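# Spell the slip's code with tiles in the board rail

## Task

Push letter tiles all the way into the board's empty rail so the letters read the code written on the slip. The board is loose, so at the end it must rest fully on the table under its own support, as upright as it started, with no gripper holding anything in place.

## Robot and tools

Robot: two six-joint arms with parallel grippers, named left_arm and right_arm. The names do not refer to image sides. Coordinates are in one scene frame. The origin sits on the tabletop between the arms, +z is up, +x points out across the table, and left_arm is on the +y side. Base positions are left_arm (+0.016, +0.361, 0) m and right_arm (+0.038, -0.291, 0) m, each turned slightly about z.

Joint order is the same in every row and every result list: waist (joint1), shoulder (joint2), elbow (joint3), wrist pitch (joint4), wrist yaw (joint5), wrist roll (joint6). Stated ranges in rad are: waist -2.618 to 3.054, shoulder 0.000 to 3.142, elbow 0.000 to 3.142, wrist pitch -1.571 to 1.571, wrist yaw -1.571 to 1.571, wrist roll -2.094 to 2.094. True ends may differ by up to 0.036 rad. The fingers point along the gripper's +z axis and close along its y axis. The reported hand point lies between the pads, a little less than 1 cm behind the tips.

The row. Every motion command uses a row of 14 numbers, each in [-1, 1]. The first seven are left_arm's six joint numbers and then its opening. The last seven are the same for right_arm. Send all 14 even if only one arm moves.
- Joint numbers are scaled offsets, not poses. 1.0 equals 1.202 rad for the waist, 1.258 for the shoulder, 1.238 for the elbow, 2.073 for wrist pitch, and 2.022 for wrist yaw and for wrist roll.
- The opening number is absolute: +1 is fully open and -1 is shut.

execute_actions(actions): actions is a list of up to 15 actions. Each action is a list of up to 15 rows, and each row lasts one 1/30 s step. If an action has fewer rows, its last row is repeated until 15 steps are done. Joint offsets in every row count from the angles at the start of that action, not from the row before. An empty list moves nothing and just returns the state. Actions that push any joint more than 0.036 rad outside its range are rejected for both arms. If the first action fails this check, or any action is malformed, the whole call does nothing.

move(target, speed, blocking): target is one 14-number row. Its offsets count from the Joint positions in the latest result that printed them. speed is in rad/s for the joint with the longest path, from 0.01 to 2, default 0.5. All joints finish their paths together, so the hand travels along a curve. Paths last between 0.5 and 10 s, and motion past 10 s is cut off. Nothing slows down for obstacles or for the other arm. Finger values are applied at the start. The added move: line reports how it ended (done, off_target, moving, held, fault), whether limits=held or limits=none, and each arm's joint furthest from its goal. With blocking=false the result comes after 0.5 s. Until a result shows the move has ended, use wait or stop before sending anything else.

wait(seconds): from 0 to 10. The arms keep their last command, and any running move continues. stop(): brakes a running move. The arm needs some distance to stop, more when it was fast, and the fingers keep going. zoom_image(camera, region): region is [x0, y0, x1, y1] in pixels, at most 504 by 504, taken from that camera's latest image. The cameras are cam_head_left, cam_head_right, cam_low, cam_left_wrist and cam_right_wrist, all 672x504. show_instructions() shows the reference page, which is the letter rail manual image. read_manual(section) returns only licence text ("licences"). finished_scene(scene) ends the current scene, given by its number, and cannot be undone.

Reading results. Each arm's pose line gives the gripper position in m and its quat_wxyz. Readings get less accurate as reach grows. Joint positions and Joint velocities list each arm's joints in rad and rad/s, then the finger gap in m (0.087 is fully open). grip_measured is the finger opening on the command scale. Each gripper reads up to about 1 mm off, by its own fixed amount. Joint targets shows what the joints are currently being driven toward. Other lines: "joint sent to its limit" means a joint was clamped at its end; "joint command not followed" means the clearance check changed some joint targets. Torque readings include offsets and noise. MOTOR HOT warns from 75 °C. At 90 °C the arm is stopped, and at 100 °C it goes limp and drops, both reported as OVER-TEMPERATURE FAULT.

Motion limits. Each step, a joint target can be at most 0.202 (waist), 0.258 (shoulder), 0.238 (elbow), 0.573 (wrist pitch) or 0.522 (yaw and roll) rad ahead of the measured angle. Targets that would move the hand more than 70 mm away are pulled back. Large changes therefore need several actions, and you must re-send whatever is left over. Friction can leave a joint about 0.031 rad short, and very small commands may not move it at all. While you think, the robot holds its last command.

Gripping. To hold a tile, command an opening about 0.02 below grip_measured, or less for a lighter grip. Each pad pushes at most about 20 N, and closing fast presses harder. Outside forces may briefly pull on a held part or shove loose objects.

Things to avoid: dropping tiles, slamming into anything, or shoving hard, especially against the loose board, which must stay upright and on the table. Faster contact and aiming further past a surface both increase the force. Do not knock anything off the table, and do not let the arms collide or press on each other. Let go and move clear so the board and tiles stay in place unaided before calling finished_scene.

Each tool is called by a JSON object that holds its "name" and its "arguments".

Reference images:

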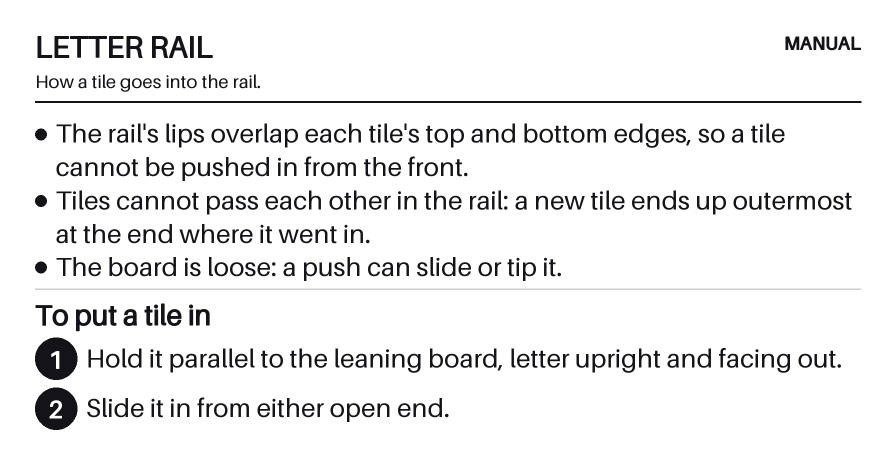

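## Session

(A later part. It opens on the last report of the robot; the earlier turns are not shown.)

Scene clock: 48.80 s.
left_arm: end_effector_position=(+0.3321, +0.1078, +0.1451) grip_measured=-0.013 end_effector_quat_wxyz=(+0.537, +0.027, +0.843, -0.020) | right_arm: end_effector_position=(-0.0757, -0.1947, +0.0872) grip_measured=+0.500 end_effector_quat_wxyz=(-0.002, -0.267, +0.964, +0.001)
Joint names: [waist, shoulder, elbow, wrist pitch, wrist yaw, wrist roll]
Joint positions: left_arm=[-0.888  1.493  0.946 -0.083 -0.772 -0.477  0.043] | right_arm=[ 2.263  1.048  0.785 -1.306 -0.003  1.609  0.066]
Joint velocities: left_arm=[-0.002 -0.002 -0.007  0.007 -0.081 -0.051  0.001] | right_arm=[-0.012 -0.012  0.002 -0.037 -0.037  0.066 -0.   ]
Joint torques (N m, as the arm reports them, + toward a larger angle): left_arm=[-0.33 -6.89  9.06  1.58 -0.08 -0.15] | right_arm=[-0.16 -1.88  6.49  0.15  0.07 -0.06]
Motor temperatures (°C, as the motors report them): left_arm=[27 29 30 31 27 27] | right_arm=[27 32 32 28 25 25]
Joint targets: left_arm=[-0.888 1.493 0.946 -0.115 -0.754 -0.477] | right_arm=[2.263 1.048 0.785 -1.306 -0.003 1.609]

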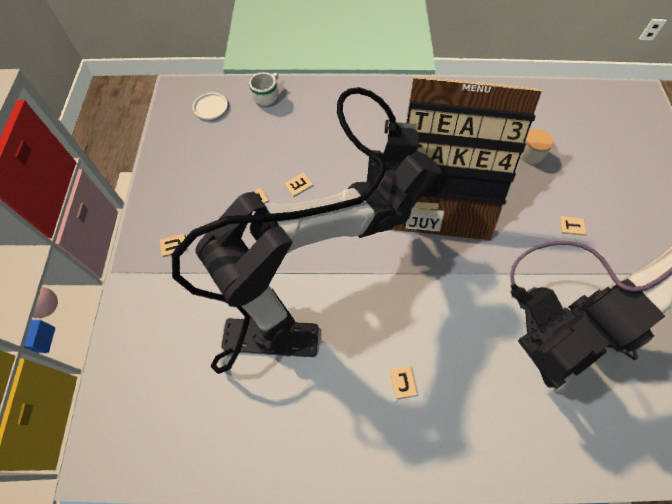

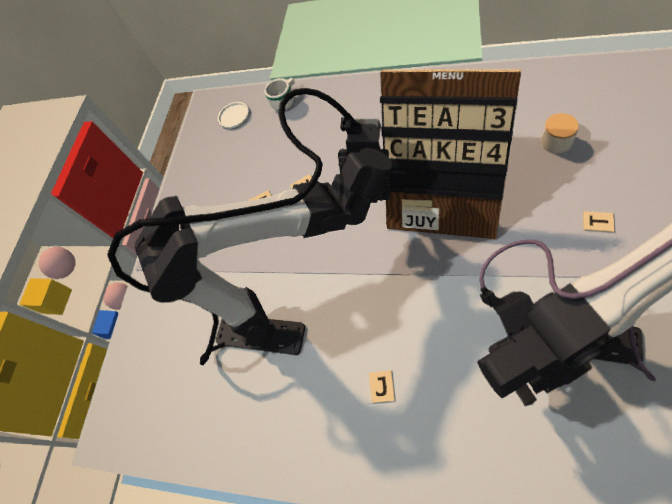

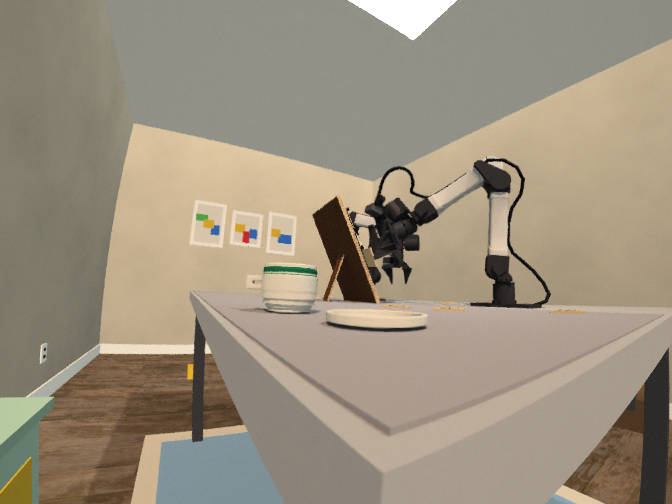

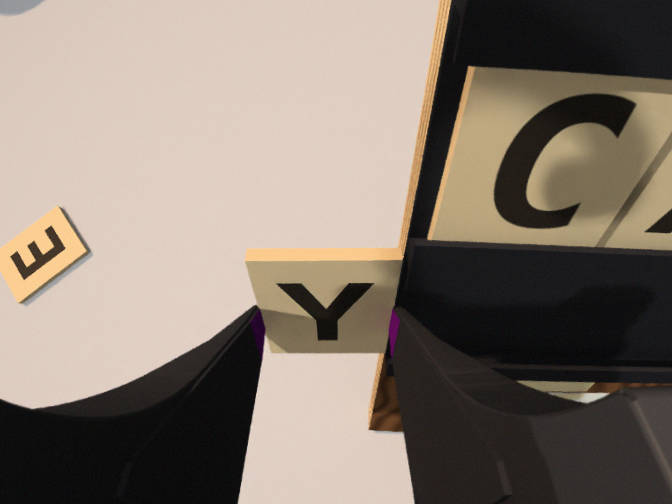

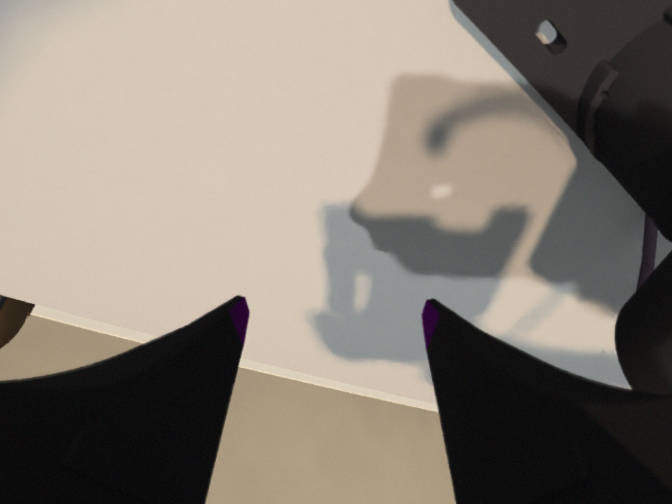

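{"name": "execute_actions", "arguments": {"actions": [[[-0.015,-0.027,-0.04,0.009,0,0,-0.08,0,0,0,0,0,0,0.5]]]}}

{"name": "zoom_image", "arguments": {"camera": "cam_left_wrist", "region": [330,200,530,400]}}

{"name": "zoom_image", "arguments": {"camera": "cam_low", "region": [335,215,405,295]}}

Scene clock: 49.70 s.
left_arm: end_effector_position=(+0.3279, +0.1086, +0.1453) grip_measured=-0.013 end_effector_quat_wxyz=(+0.540, +0.027, +0.841, -0.026) | right_arm: end_effector_position=(-0.0757, -0.1947, +0.0872) grip_measured=+0.500 end_effector_quat_wxyz=(-0.002, -0.267, +0.964, +0.001)
Joint names: [waist, shoulder, elbow, wrist pitch, wrist yaw, wrist roll]
Joint positions: left_arm=[-0.895  1.473  0.922 -0.068 -0.772 -0.477  0.043] | right_arm=[ 2.263  1.048  0.785 -1.306 -0.003  1.609  0.066]
Joint velocities: left_arm=[-0.012 -0.017 -0.032  0.007 -0.037  0.037 -0.   ] | right_arm=[-0.012 -0.007  0.002 -0.022 -0.095 -0.007 -0.001]
Joint torques (N m, as the arm reports them, + toward a larger angle): left_arm=[-1.1  -7.85  6.6   1.94 -0.27 -0.14] | right_arm=[ 0.12 -1.76  6.64  0.24  0.05 -0.07]
Motor temperatures (°C, as the motors report them): left_arm=[27 29 30 31 27 27] | right_arm=[27 32 32 28 25 25]
Joint targets: left_arm=[-0.906 1.459 0.897 -0.064 -0.772 -0.477] | right_arm=[2.263 1.048 0.785 -1.306 -0.003 1.609]

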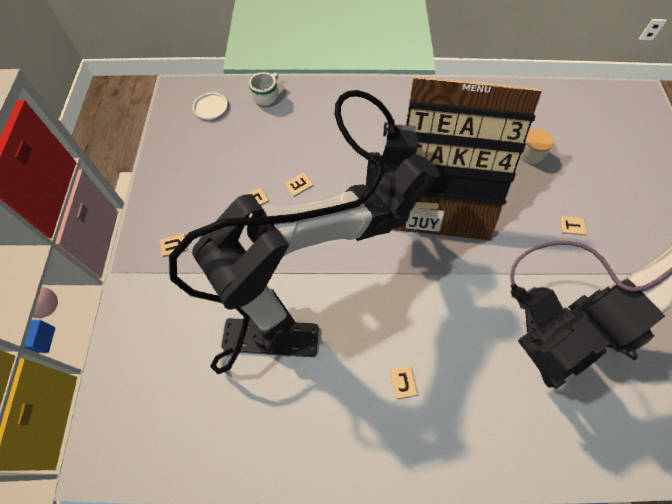

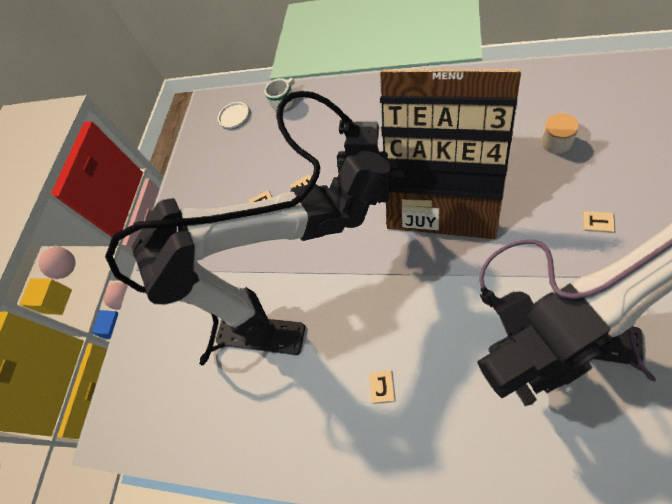

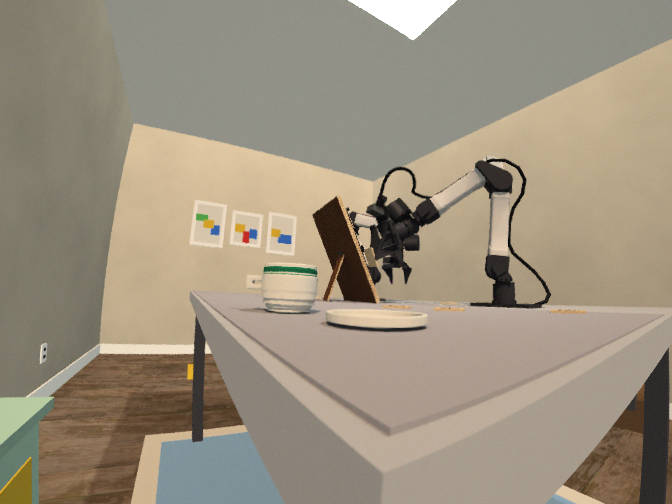

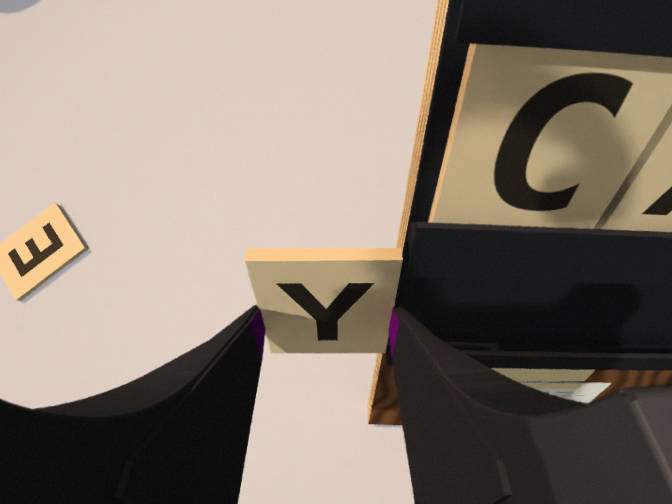

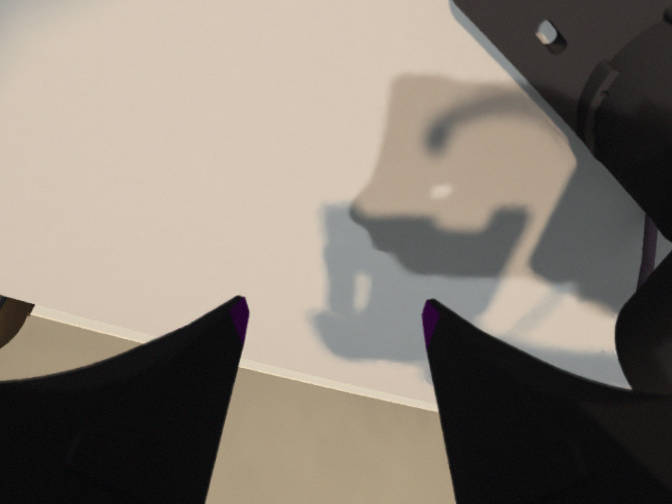

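Region (330, 200, 530, 400) of cam_left_wrist's 672x504 image, scaled by 2.520, with more detail than that image has.

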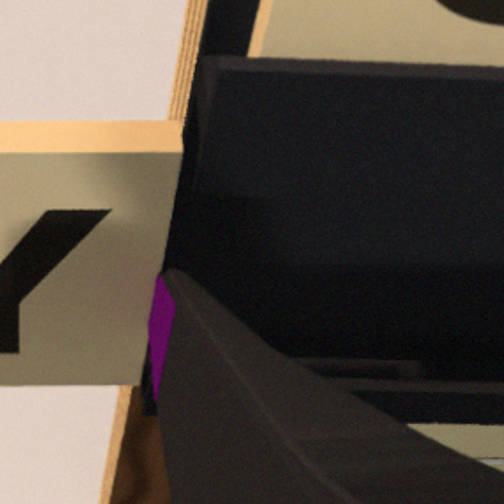

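Region (335, 215, 405, 295) of cam_low's 672x504 image, scaled by 6.300, with more detail than that image has; it fills the left 441 columns of this view, and the rest is white.

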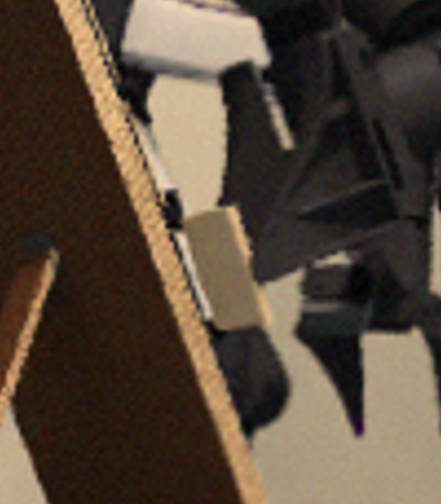

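{"name": "execute_actions", "arguments": {"actions": [[[0,0.028,0,0,0,0,-0.08,0,0,0,0,0,0,0.5]]]}}

{"name": "zoom_image", "arguments": {"camera": "cam_left_wrist", "region": [330,200,530,400]}}

{"name": "zoom_image", "arguments": {"camera": "cam_low", "region": [335,215,405,295]}}

Scene clock: 50.37 s.
left_arm: end_effector_position=(+0.3284, +0.1079, +0.1394) grip_measured=-0.013 end_effector_quat_wxyz=(+0.536, +0.031, +0.843, -0.021) | right_arm: end_effector_position=(-0.0757, -0.1947, +0.0872) grip_measured=+0.500 end_effector_quat_wxyz=(-0.002, -0.267, +0.964, +0.001)
Joint names: [waist, shoulder, elbow, wrist pitch, wrist yaw, wrist roll]
Joint positions: left_arm=[-0.895  1.49   0.922 -0.066 -0.772 -0.477  0.043] | right_arm=[ 2.263  1.048  0.785 -1.306 -0.003  1.609  0.066]
Joint velocities: left_arm=[ 0.002  0.027 -0.007  0.007  0.022 -0.051 -0.   ] | right_arm=[-0.012 -0.007 -0.017 -0.095  0.022 -0.037  0.001]
Joint torques (N m, as the arm reports them, + toward a larger angle): left_arm=[-0.35 -5.33  8.96  1.86 -0.27 -0.14] | right_arm=[-0.06 -1.72  6.56  0.2   0.03 -0.15]
Motor temperatures (°C, as the motors report them): left_arm=[27 29 30 31 27 27] | right_arm=[27 32 32 28 25 25]
Joint targets: left_arm=[-0.895 1.508 0.922 -0.068 -0.772 -0.477] | right_arm=[2.263 1.048 0.785 -1.306 -0.003 1.609]

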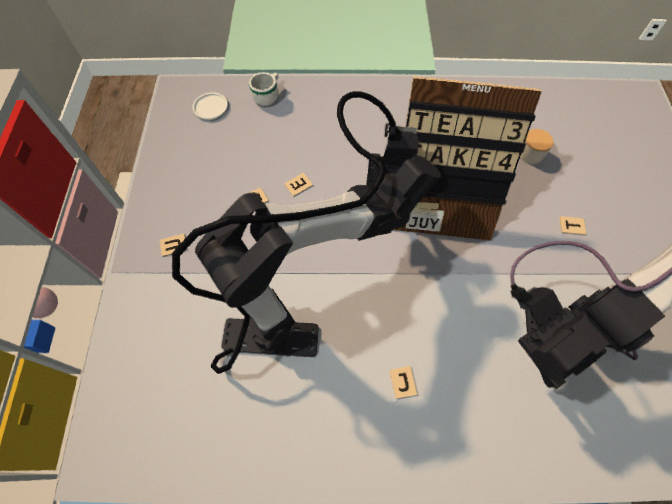

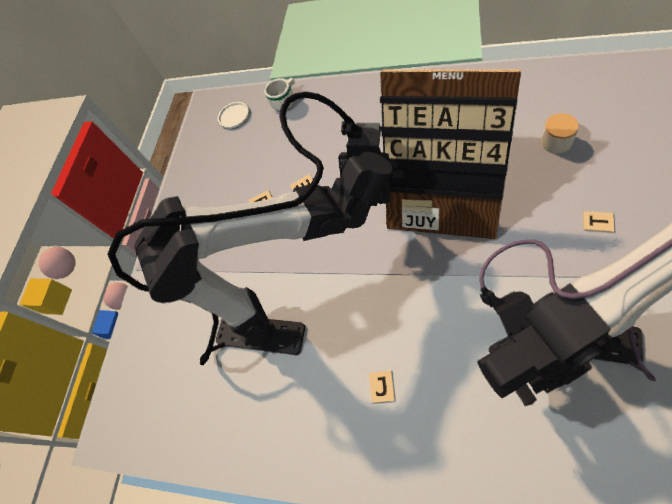

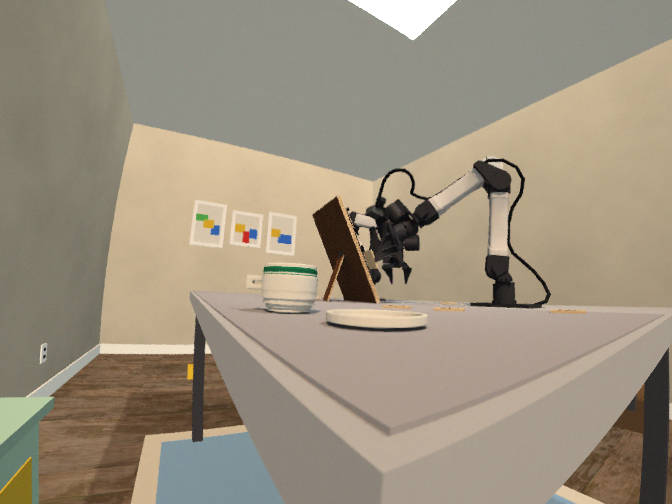

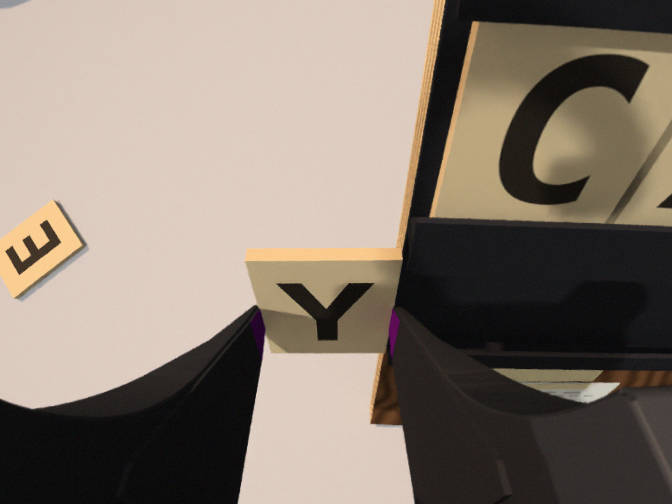

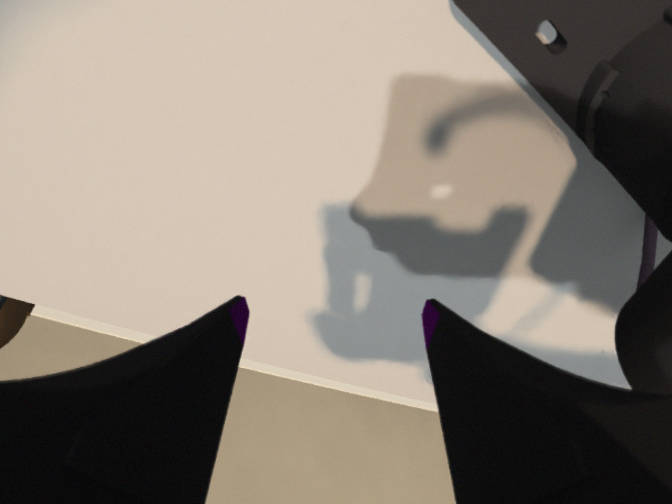

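Region (330, 200, 530, 400) of cam_left_wrist's 672x504 image, scaled by 2.520, with more detail than that image has.

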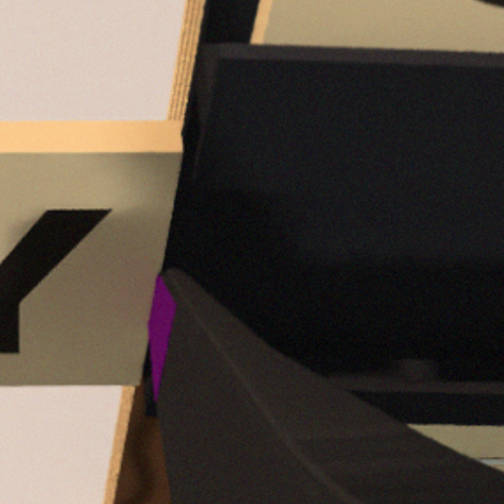

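Region (335, 215, 405, 295) of cam_low's 672x504 image, scaled by 6.300, with more detail than that image has; it fills the left 441 columns of this view, and the rest is white.

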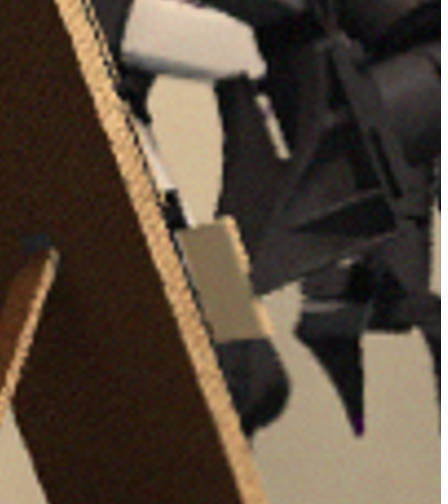

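{"name": "execute_actions", "arguments": {"actions": [[[0,0,0,0,0.01,0.004,-0.08,0,0,0,0,0,0,0.5],[0,0,0,0,0.02,0.008,-0.08,0,0,0,0,0,0,0.5]],[[-0.012,0.021,0.023,-0.009,-0.004,-0.004,-0.08,0,0,0,0,0,0,0.5],[-0.014,0.024,0.026,-0.009,-0.005,-0.005,-0.08,0,0,0,0,0,0,0.5],[-0.016,0.027,0.029,-0.01,-0.007,-0.006,-0.08,0,0,0,0,0,0,0.5],[-0.018,0.03,0.031,-0.011,-0.008,-0.007,-0.08,0,0,0,0,0,0,0.5],[-0.02,0.033,0.033,-0.012,-0.009,-0.008,-0.08,0,0,0,0,0,0,0.5]]]}}

{"name": "zoom_image", "arguments": {"camera": "cam_left_wrist", "region": [330,200,530,400]}}

Scene clock: 51.57 s.
left_arm: end_effector_position=(+0.3280, +0.1060, +0.1385) grip_measured=-0.013 end_effector_quat_wxyz=(+0.534, +0.040, +0.844, -0.009) | right_arm: end_effector_position=(-0.0757, -0.1947, +0.0872) grip_measured=+0.500 end_effector_quat_wxyz=(-0.002, -0.267, +0.964, +0.001)
Joint names: [waist, shoulder, elbow, wrist pitch, wrist yaw, wrist roll]
Joint positions: left_arm=[-0.905  1.508  0.943 -0.088 -0.786 -0.465  0.043] | right_arm=[ 2.263  1.048  0.785 -1.306 -0.003  1.609  0.066]
Joint velocities: left_arm=[ 0.002  0.002  0.007 -0.022 -0.037 -0.11  -0.   ] | right_arm=[ 0.022  0.012  0.002  0.022  0.022  0.022 -0.001]
Joint torques (N m, as the arm reports them, + toward a larger angle): left_arm=[-1.42 -5.07 10.95  1.86 -0.19 -0.28] | right_arm=[ 0.05 -1.59  6.67  0.22  0.06 -0.04]
Motor temperatures (°C, as the motors report them): left_arm=[27 29 30 32 27 27] | right_arm=[27 32 32 28 25 25]
Joint targets: left_arm=[-0.920 1.531 0.963 -0.090 -0.779 -0.479] | right_arm=[2.263 1.048 0.785 -1.306 -0.003 1.609]

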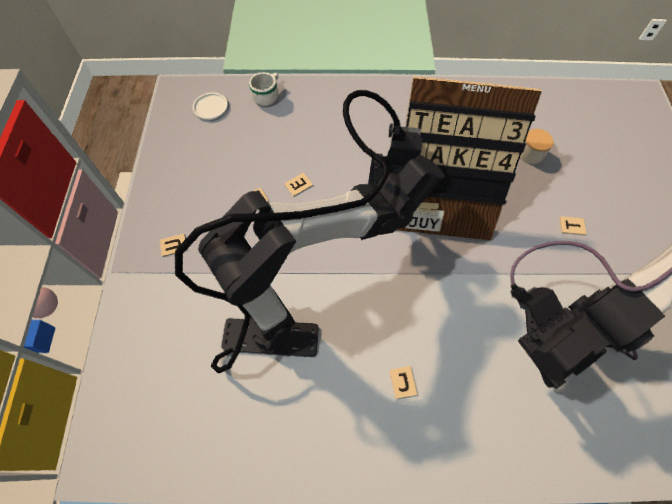

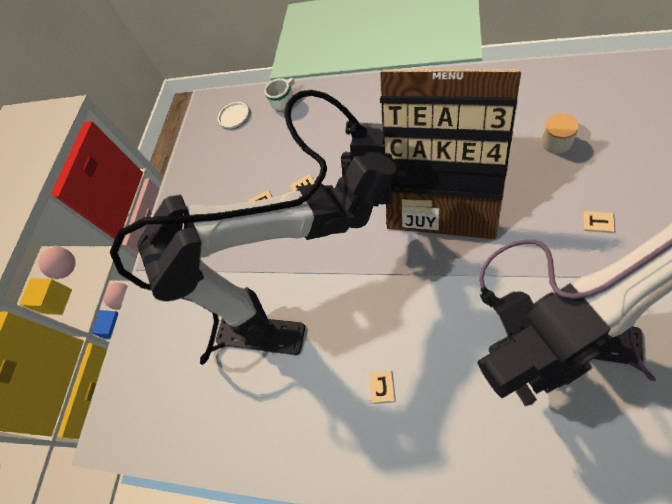

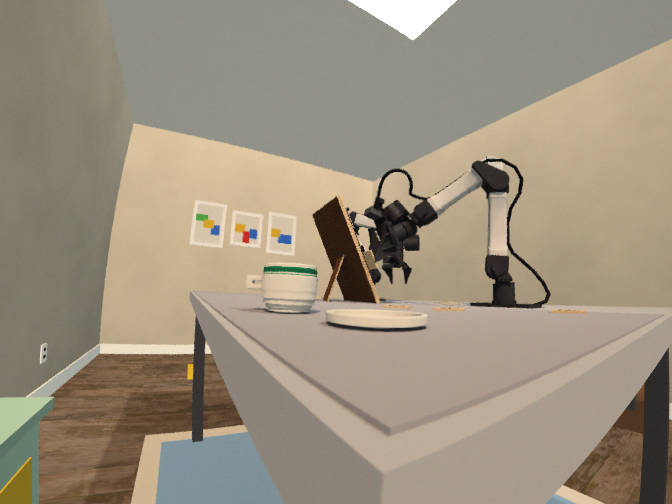

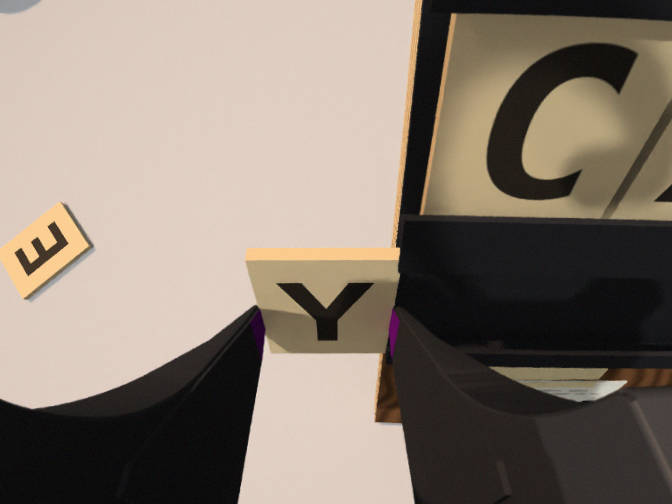

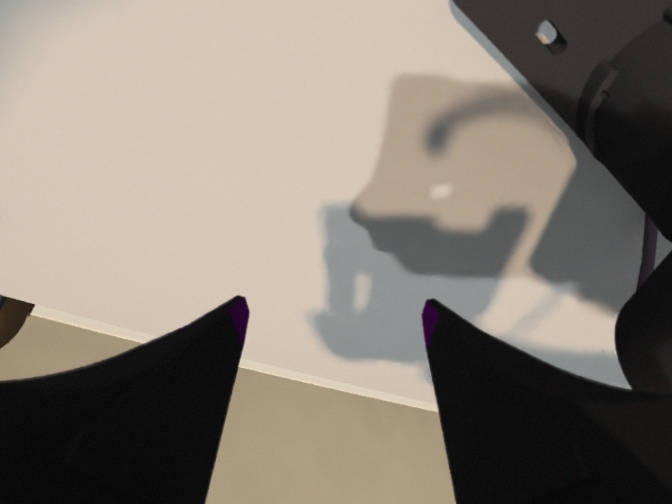

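Region (330, 200, 530, 400) of cam_left_wrist's 672x504 image, scaled by 2.520, with more detail than that image has.

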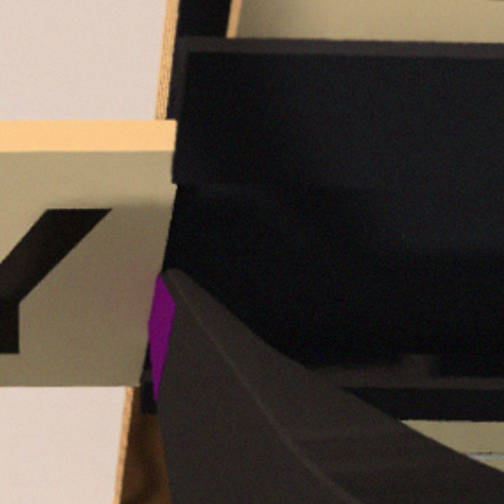

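{"name": "execute_actions", "arguments": {"actions": [[[0,0,0,0.012,0,-0.008,-0.08,0,0,0,0,0,0,0.5]],[[0,0,0,0.004,0.022,-0.008,-0.08,0,0,0,0,0,0,0.5]]]}}

{"name": "zoom_image", "arguments": {"camera": "cam_left_wrist", "region": [330,200,530,400]}}

Scene clock: 52.73 s.
left_arm: end_effector_position=(+0.3279, +0.1058, +0.1385) grip_measured=-0.013 end_effector_quat_wxyz=(+0.534, +0.040, +0.845, -0.010) | right_arm: end_effector_position=(-0.0757, -0.1947, +0.0872) grip_measured=+0.500 end_effector_quat_wxyz=(-0.002, -0.267, +0.964, +0.001)
Joint names: [waist, shoulder, elbow, wrist pitch, wrist yaw, wrist roll]
Joint positions: left_arm=[-0.905  1.508  0.943 -0.088 -0.786 -0.467  0.043] | right_arm=[ 2.263  1.048  0.785 -1.306 -0.003  1.609  0.066]
Joint velocities: left_arm=[-0.012  0.007  0.022 -0.022 -0.007  0.037 -0.   ] | right_arm=[-0.002  0.002 -0.012 -0.037 -0.037 -0.007 -0.   ]
Joint torques (N m, as the arm reports them, + toward a larger angle): left_arm=[-0.37 -6.97  9.01  1.97  0.16 -0.32] | right_arm=[-0.02 -1.69  6.61  0.2   0.05 -0.1 ]
Motor temperatures (°C, as the motors report them): left_arm=[27 29 30 32 27 27] | right_arm=[27 32 32 28 25 25]
Joint targets: left_arm=[-0.905 1.508 0.943 -0.080 -0.742 -0.483] | right_arm=[2.263 1.048 0.785 -1.306 -0.003 1.609]

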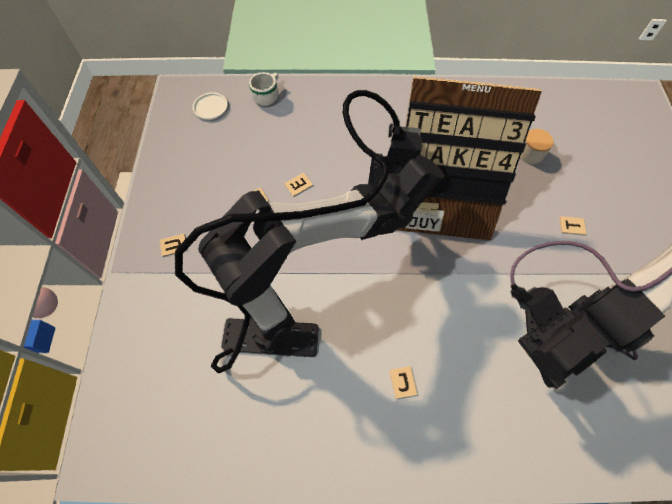

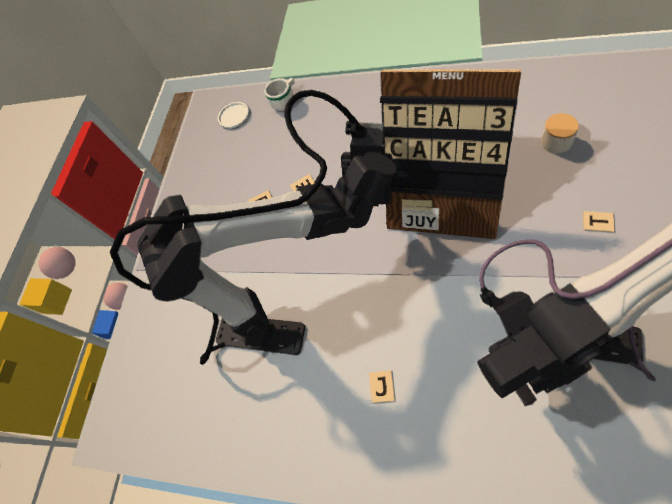

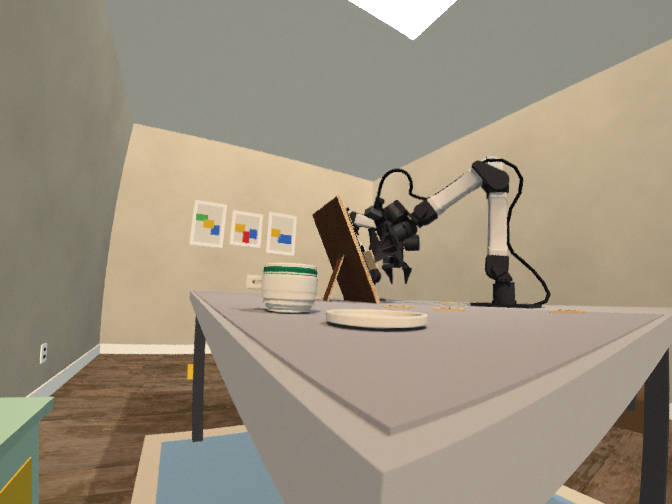

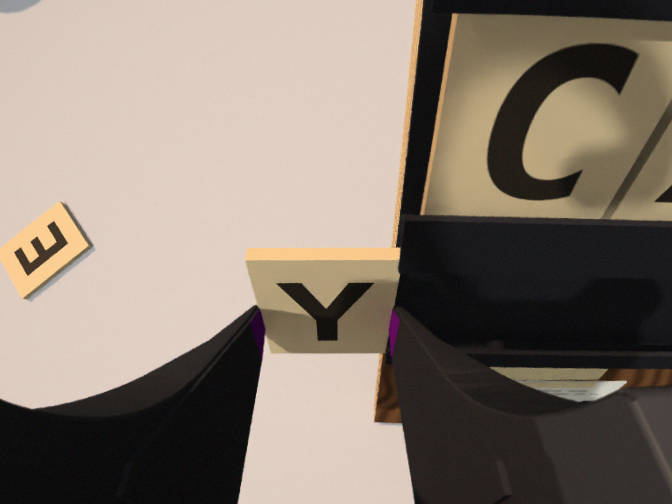

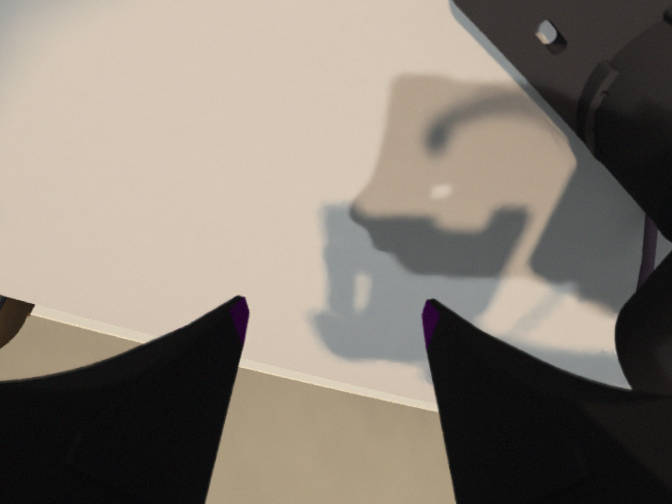

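Region (330, 200, 530, 400) of cam_left_wrist's 672x504 image, scaled by 2.520, with more detail than that image has.

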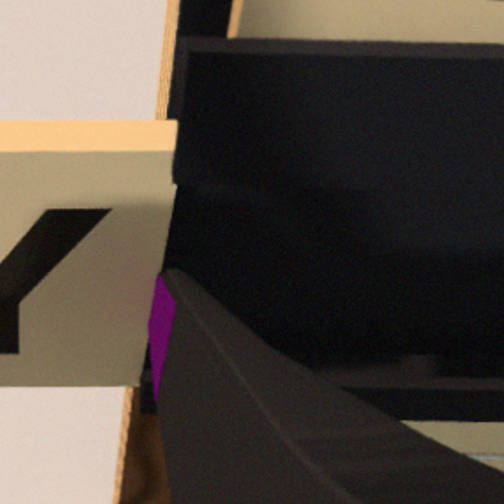

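{"name": "execute_actions", "arguments": {"actions": [[[0,0,0,0.012,-0.011,-0.008,-0.08,0,0,0,0,0,0,0.5]]]}}

{"name": "zoom_image", "arguments": {"camera": "cam_left_wrist", "region": [330,200,530,400]}}

Scene clock: 53.33 s.
left_arm: end_effector_position=(+0.3292, +0.1065, +0.1402) grip_measured=-0.013 end_effector_quat_wxyz=(+0.538, +0.032, +0.842, -0.009) | right_arm: end_effector_position=(-0.0757, -0.1947, +0.0872) grip_measured=+0.500 end_effector_quat_wxyz=(-0.002, -0.267, +0.964, +0.001)
Joint names: [waist, shoulder, elbow, wrist pitch, wrist yaw, wrist roll]
Joint positions: left_arm=[-0.905  1.508  0.943 -0.082 -0.798 -0.475  0.043] | right_arm=[ 2.263  1.048  0.785 -1.306 -0.003  1.609  0.066]
Joint velocities: left_arm=[ 0.002 -0.007  0.022  0.037 -0.066  0.051 -0.001] | right_arm=[ 0.007  0.002  0.007 -0.022 -0.066  0.051  0.001]
Joint torques (N m, as the arm reports them, + toward a larger angle): left_arm=[-0.33 -6.98  8.98  2.06 -0.39 -0.23] | right_arm=[-0.2  -1.7   6.62  0.25  0.04 -0.14]
Motor temperatures (°C, as the motors report them): left_arm=[27 29 30 32 27 27] | right_arm=[27 32 32 28 25 25]
Joint targets: left_arm=[-0.905 1.508 0.943 -0.063 -0.808 -0.484] | right_arm=[2.263 1.048 0.785 -1.306 -0.003 1.609]

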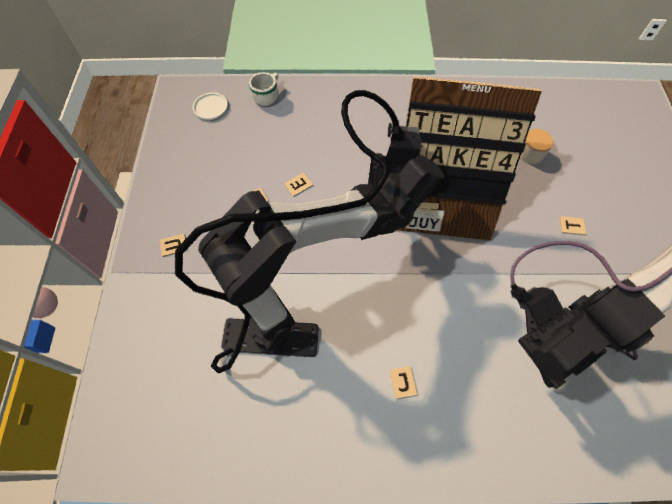

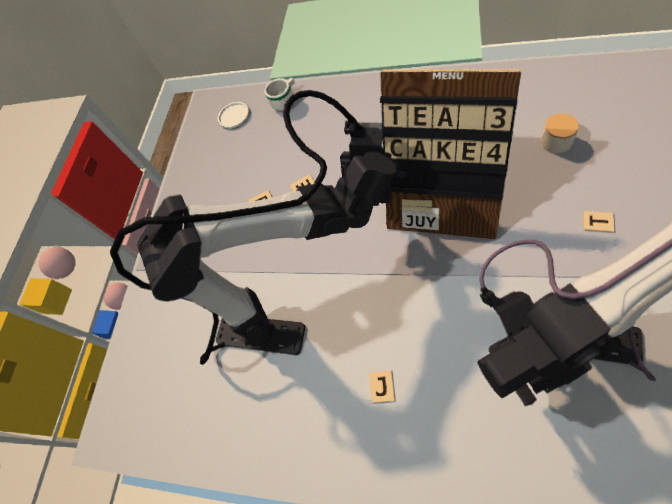

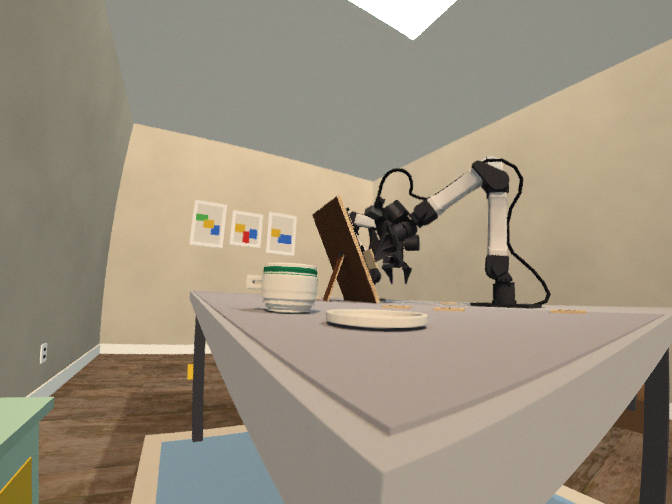

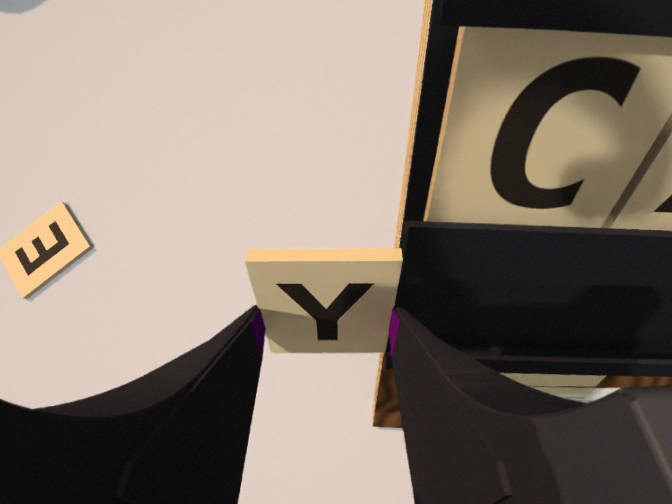

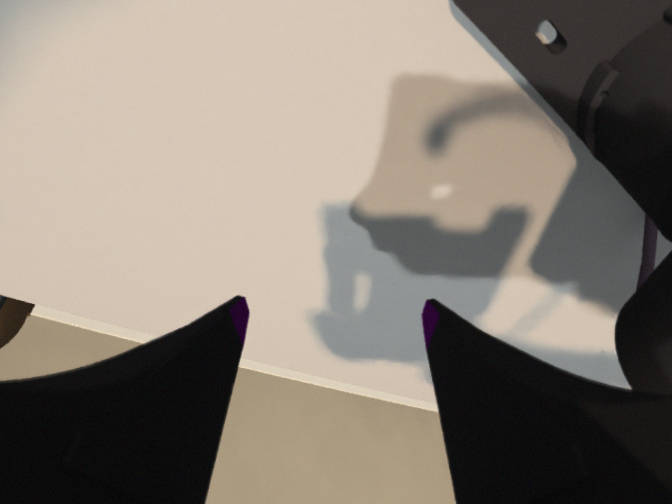

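Region (330, 200, 530, 400) of cam_left_wrist's 672x504 image, scaled by 2.520, with more detail than that image has.

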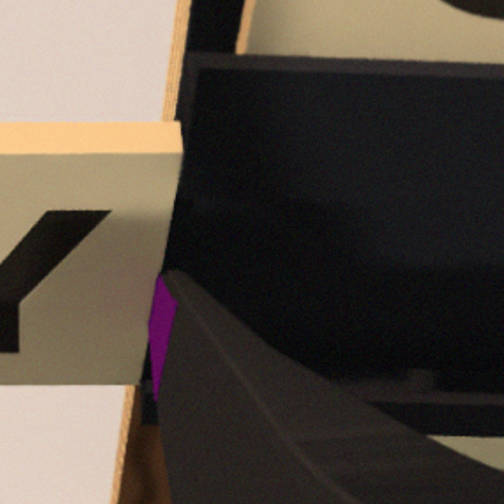

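Finger now on the backing. Go in: yaw + with pitch +.

{"name": "execute_actions", "arguments": {"actions": [[[0,0,0,0.01,0.025,-0.003,-0.08,0,0,0,0,0,0,0.5]]]}}

{"name": "zoom_image", "arguments": {"camera": "cam_left_wrist", "region": [330,200,530,400]}}

Scene clock: 53.97 s.
left_arm: end_effector_position=(+0.3290, +0.1061, +0.1400) grip_measured=-0.013 end_effector_quat_wxyz=(+0.537, +0.033, +0.843, -0.011) | right_arm: end_effector_position=(-0.0757, -0.1947, +0.0872) grip_measured=+0.500 end_effector_quat_wxyz=(-0.002, -0.267, +0.964, +0.001)
Joint names: [waist, shoulder, elbow, wrist pitch, wrist yaw, wrist roll]
Joint positions: left_arm=[-0.905  1.508  0.943 -0.082 -0.795 -0.475  0.043] | right_arm=[ 2.263  1.048  0.785 -1.306 -0.003  1.609  0.066]
Joint velocities: left_arm=[ 0.007 -0.002  0.007  0.007 -0.007 -0.007  0.001] | right_arm=[-0.007 -0.007  0.012 -0.022 -0.051  0.037  0.   ]
Joint torques (N m, as the arm reports them, + toward a larger angle): left_arm=[-0.33 -6.97  8.99  2.07  0.21 -0.21] | right_arm=[ 0.01 -1.65  6.58  0.18  0.08 -0.09]
Motor temperatures (°C, as the motors report them): left_arm=[27 29 30 32 27 27] | right_arm=[27 31 32 28 25 25]
Joint targets: left_arm=[-0.905 1.508 0.943 -0.061 -0.747 -0.481] | right_arm=[2.263 1.048 0.785 -1.306 -0.003 1.609]

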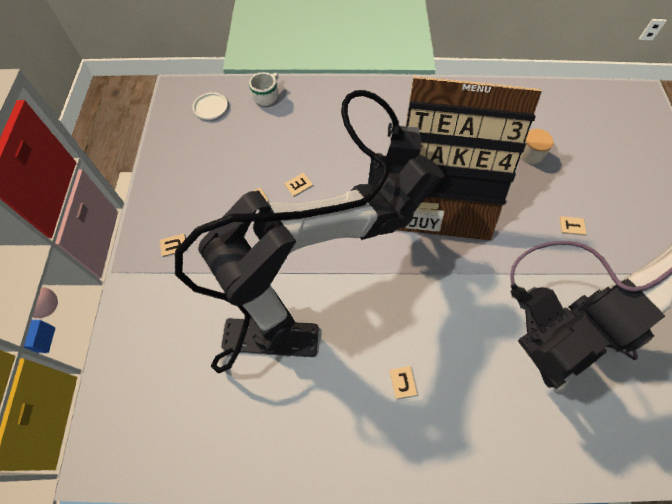

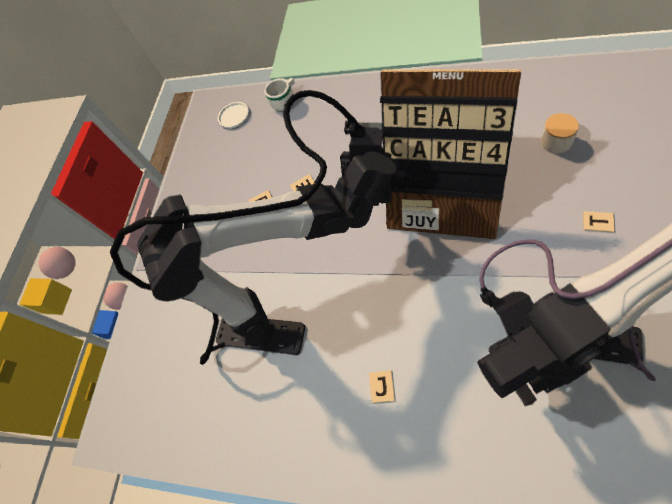

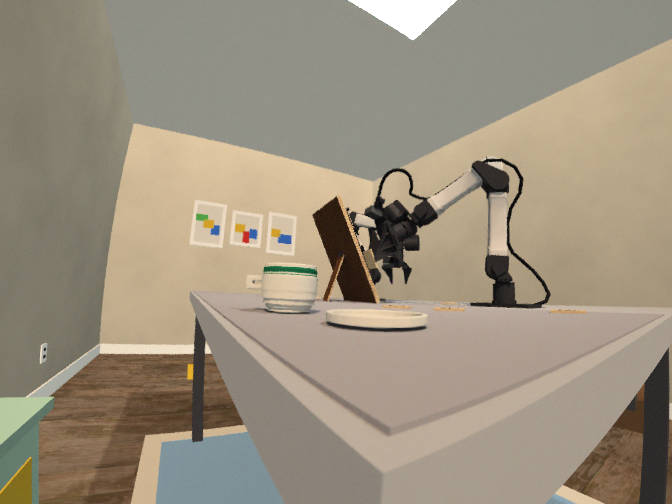

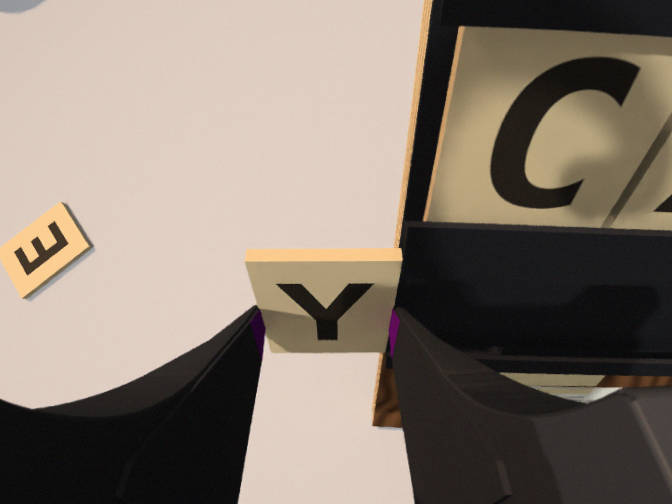

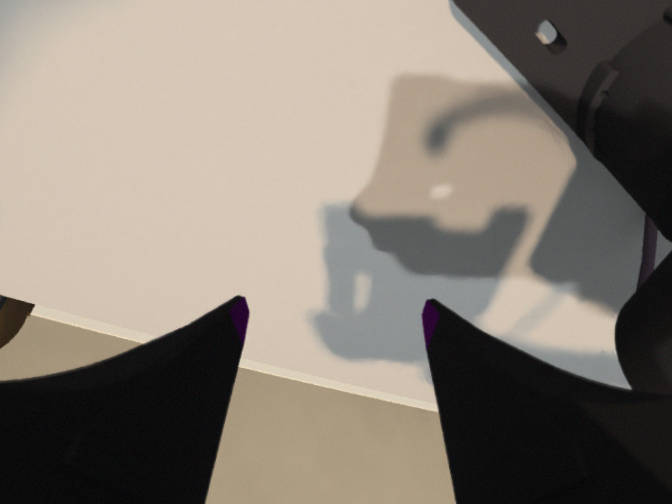

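Region (330, 200, 530, 400) of cam_left_wrist's 672x504 image, scaled by 2.520, with more detail than that image has.

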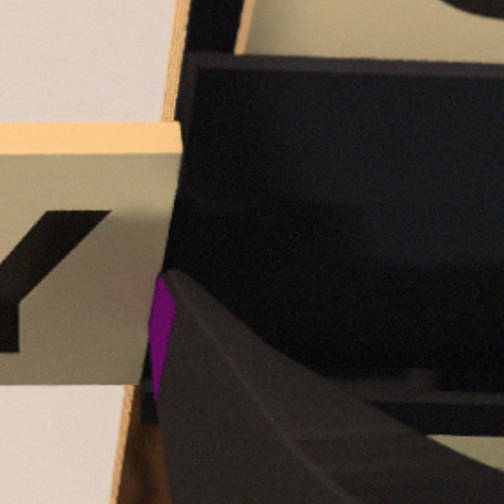

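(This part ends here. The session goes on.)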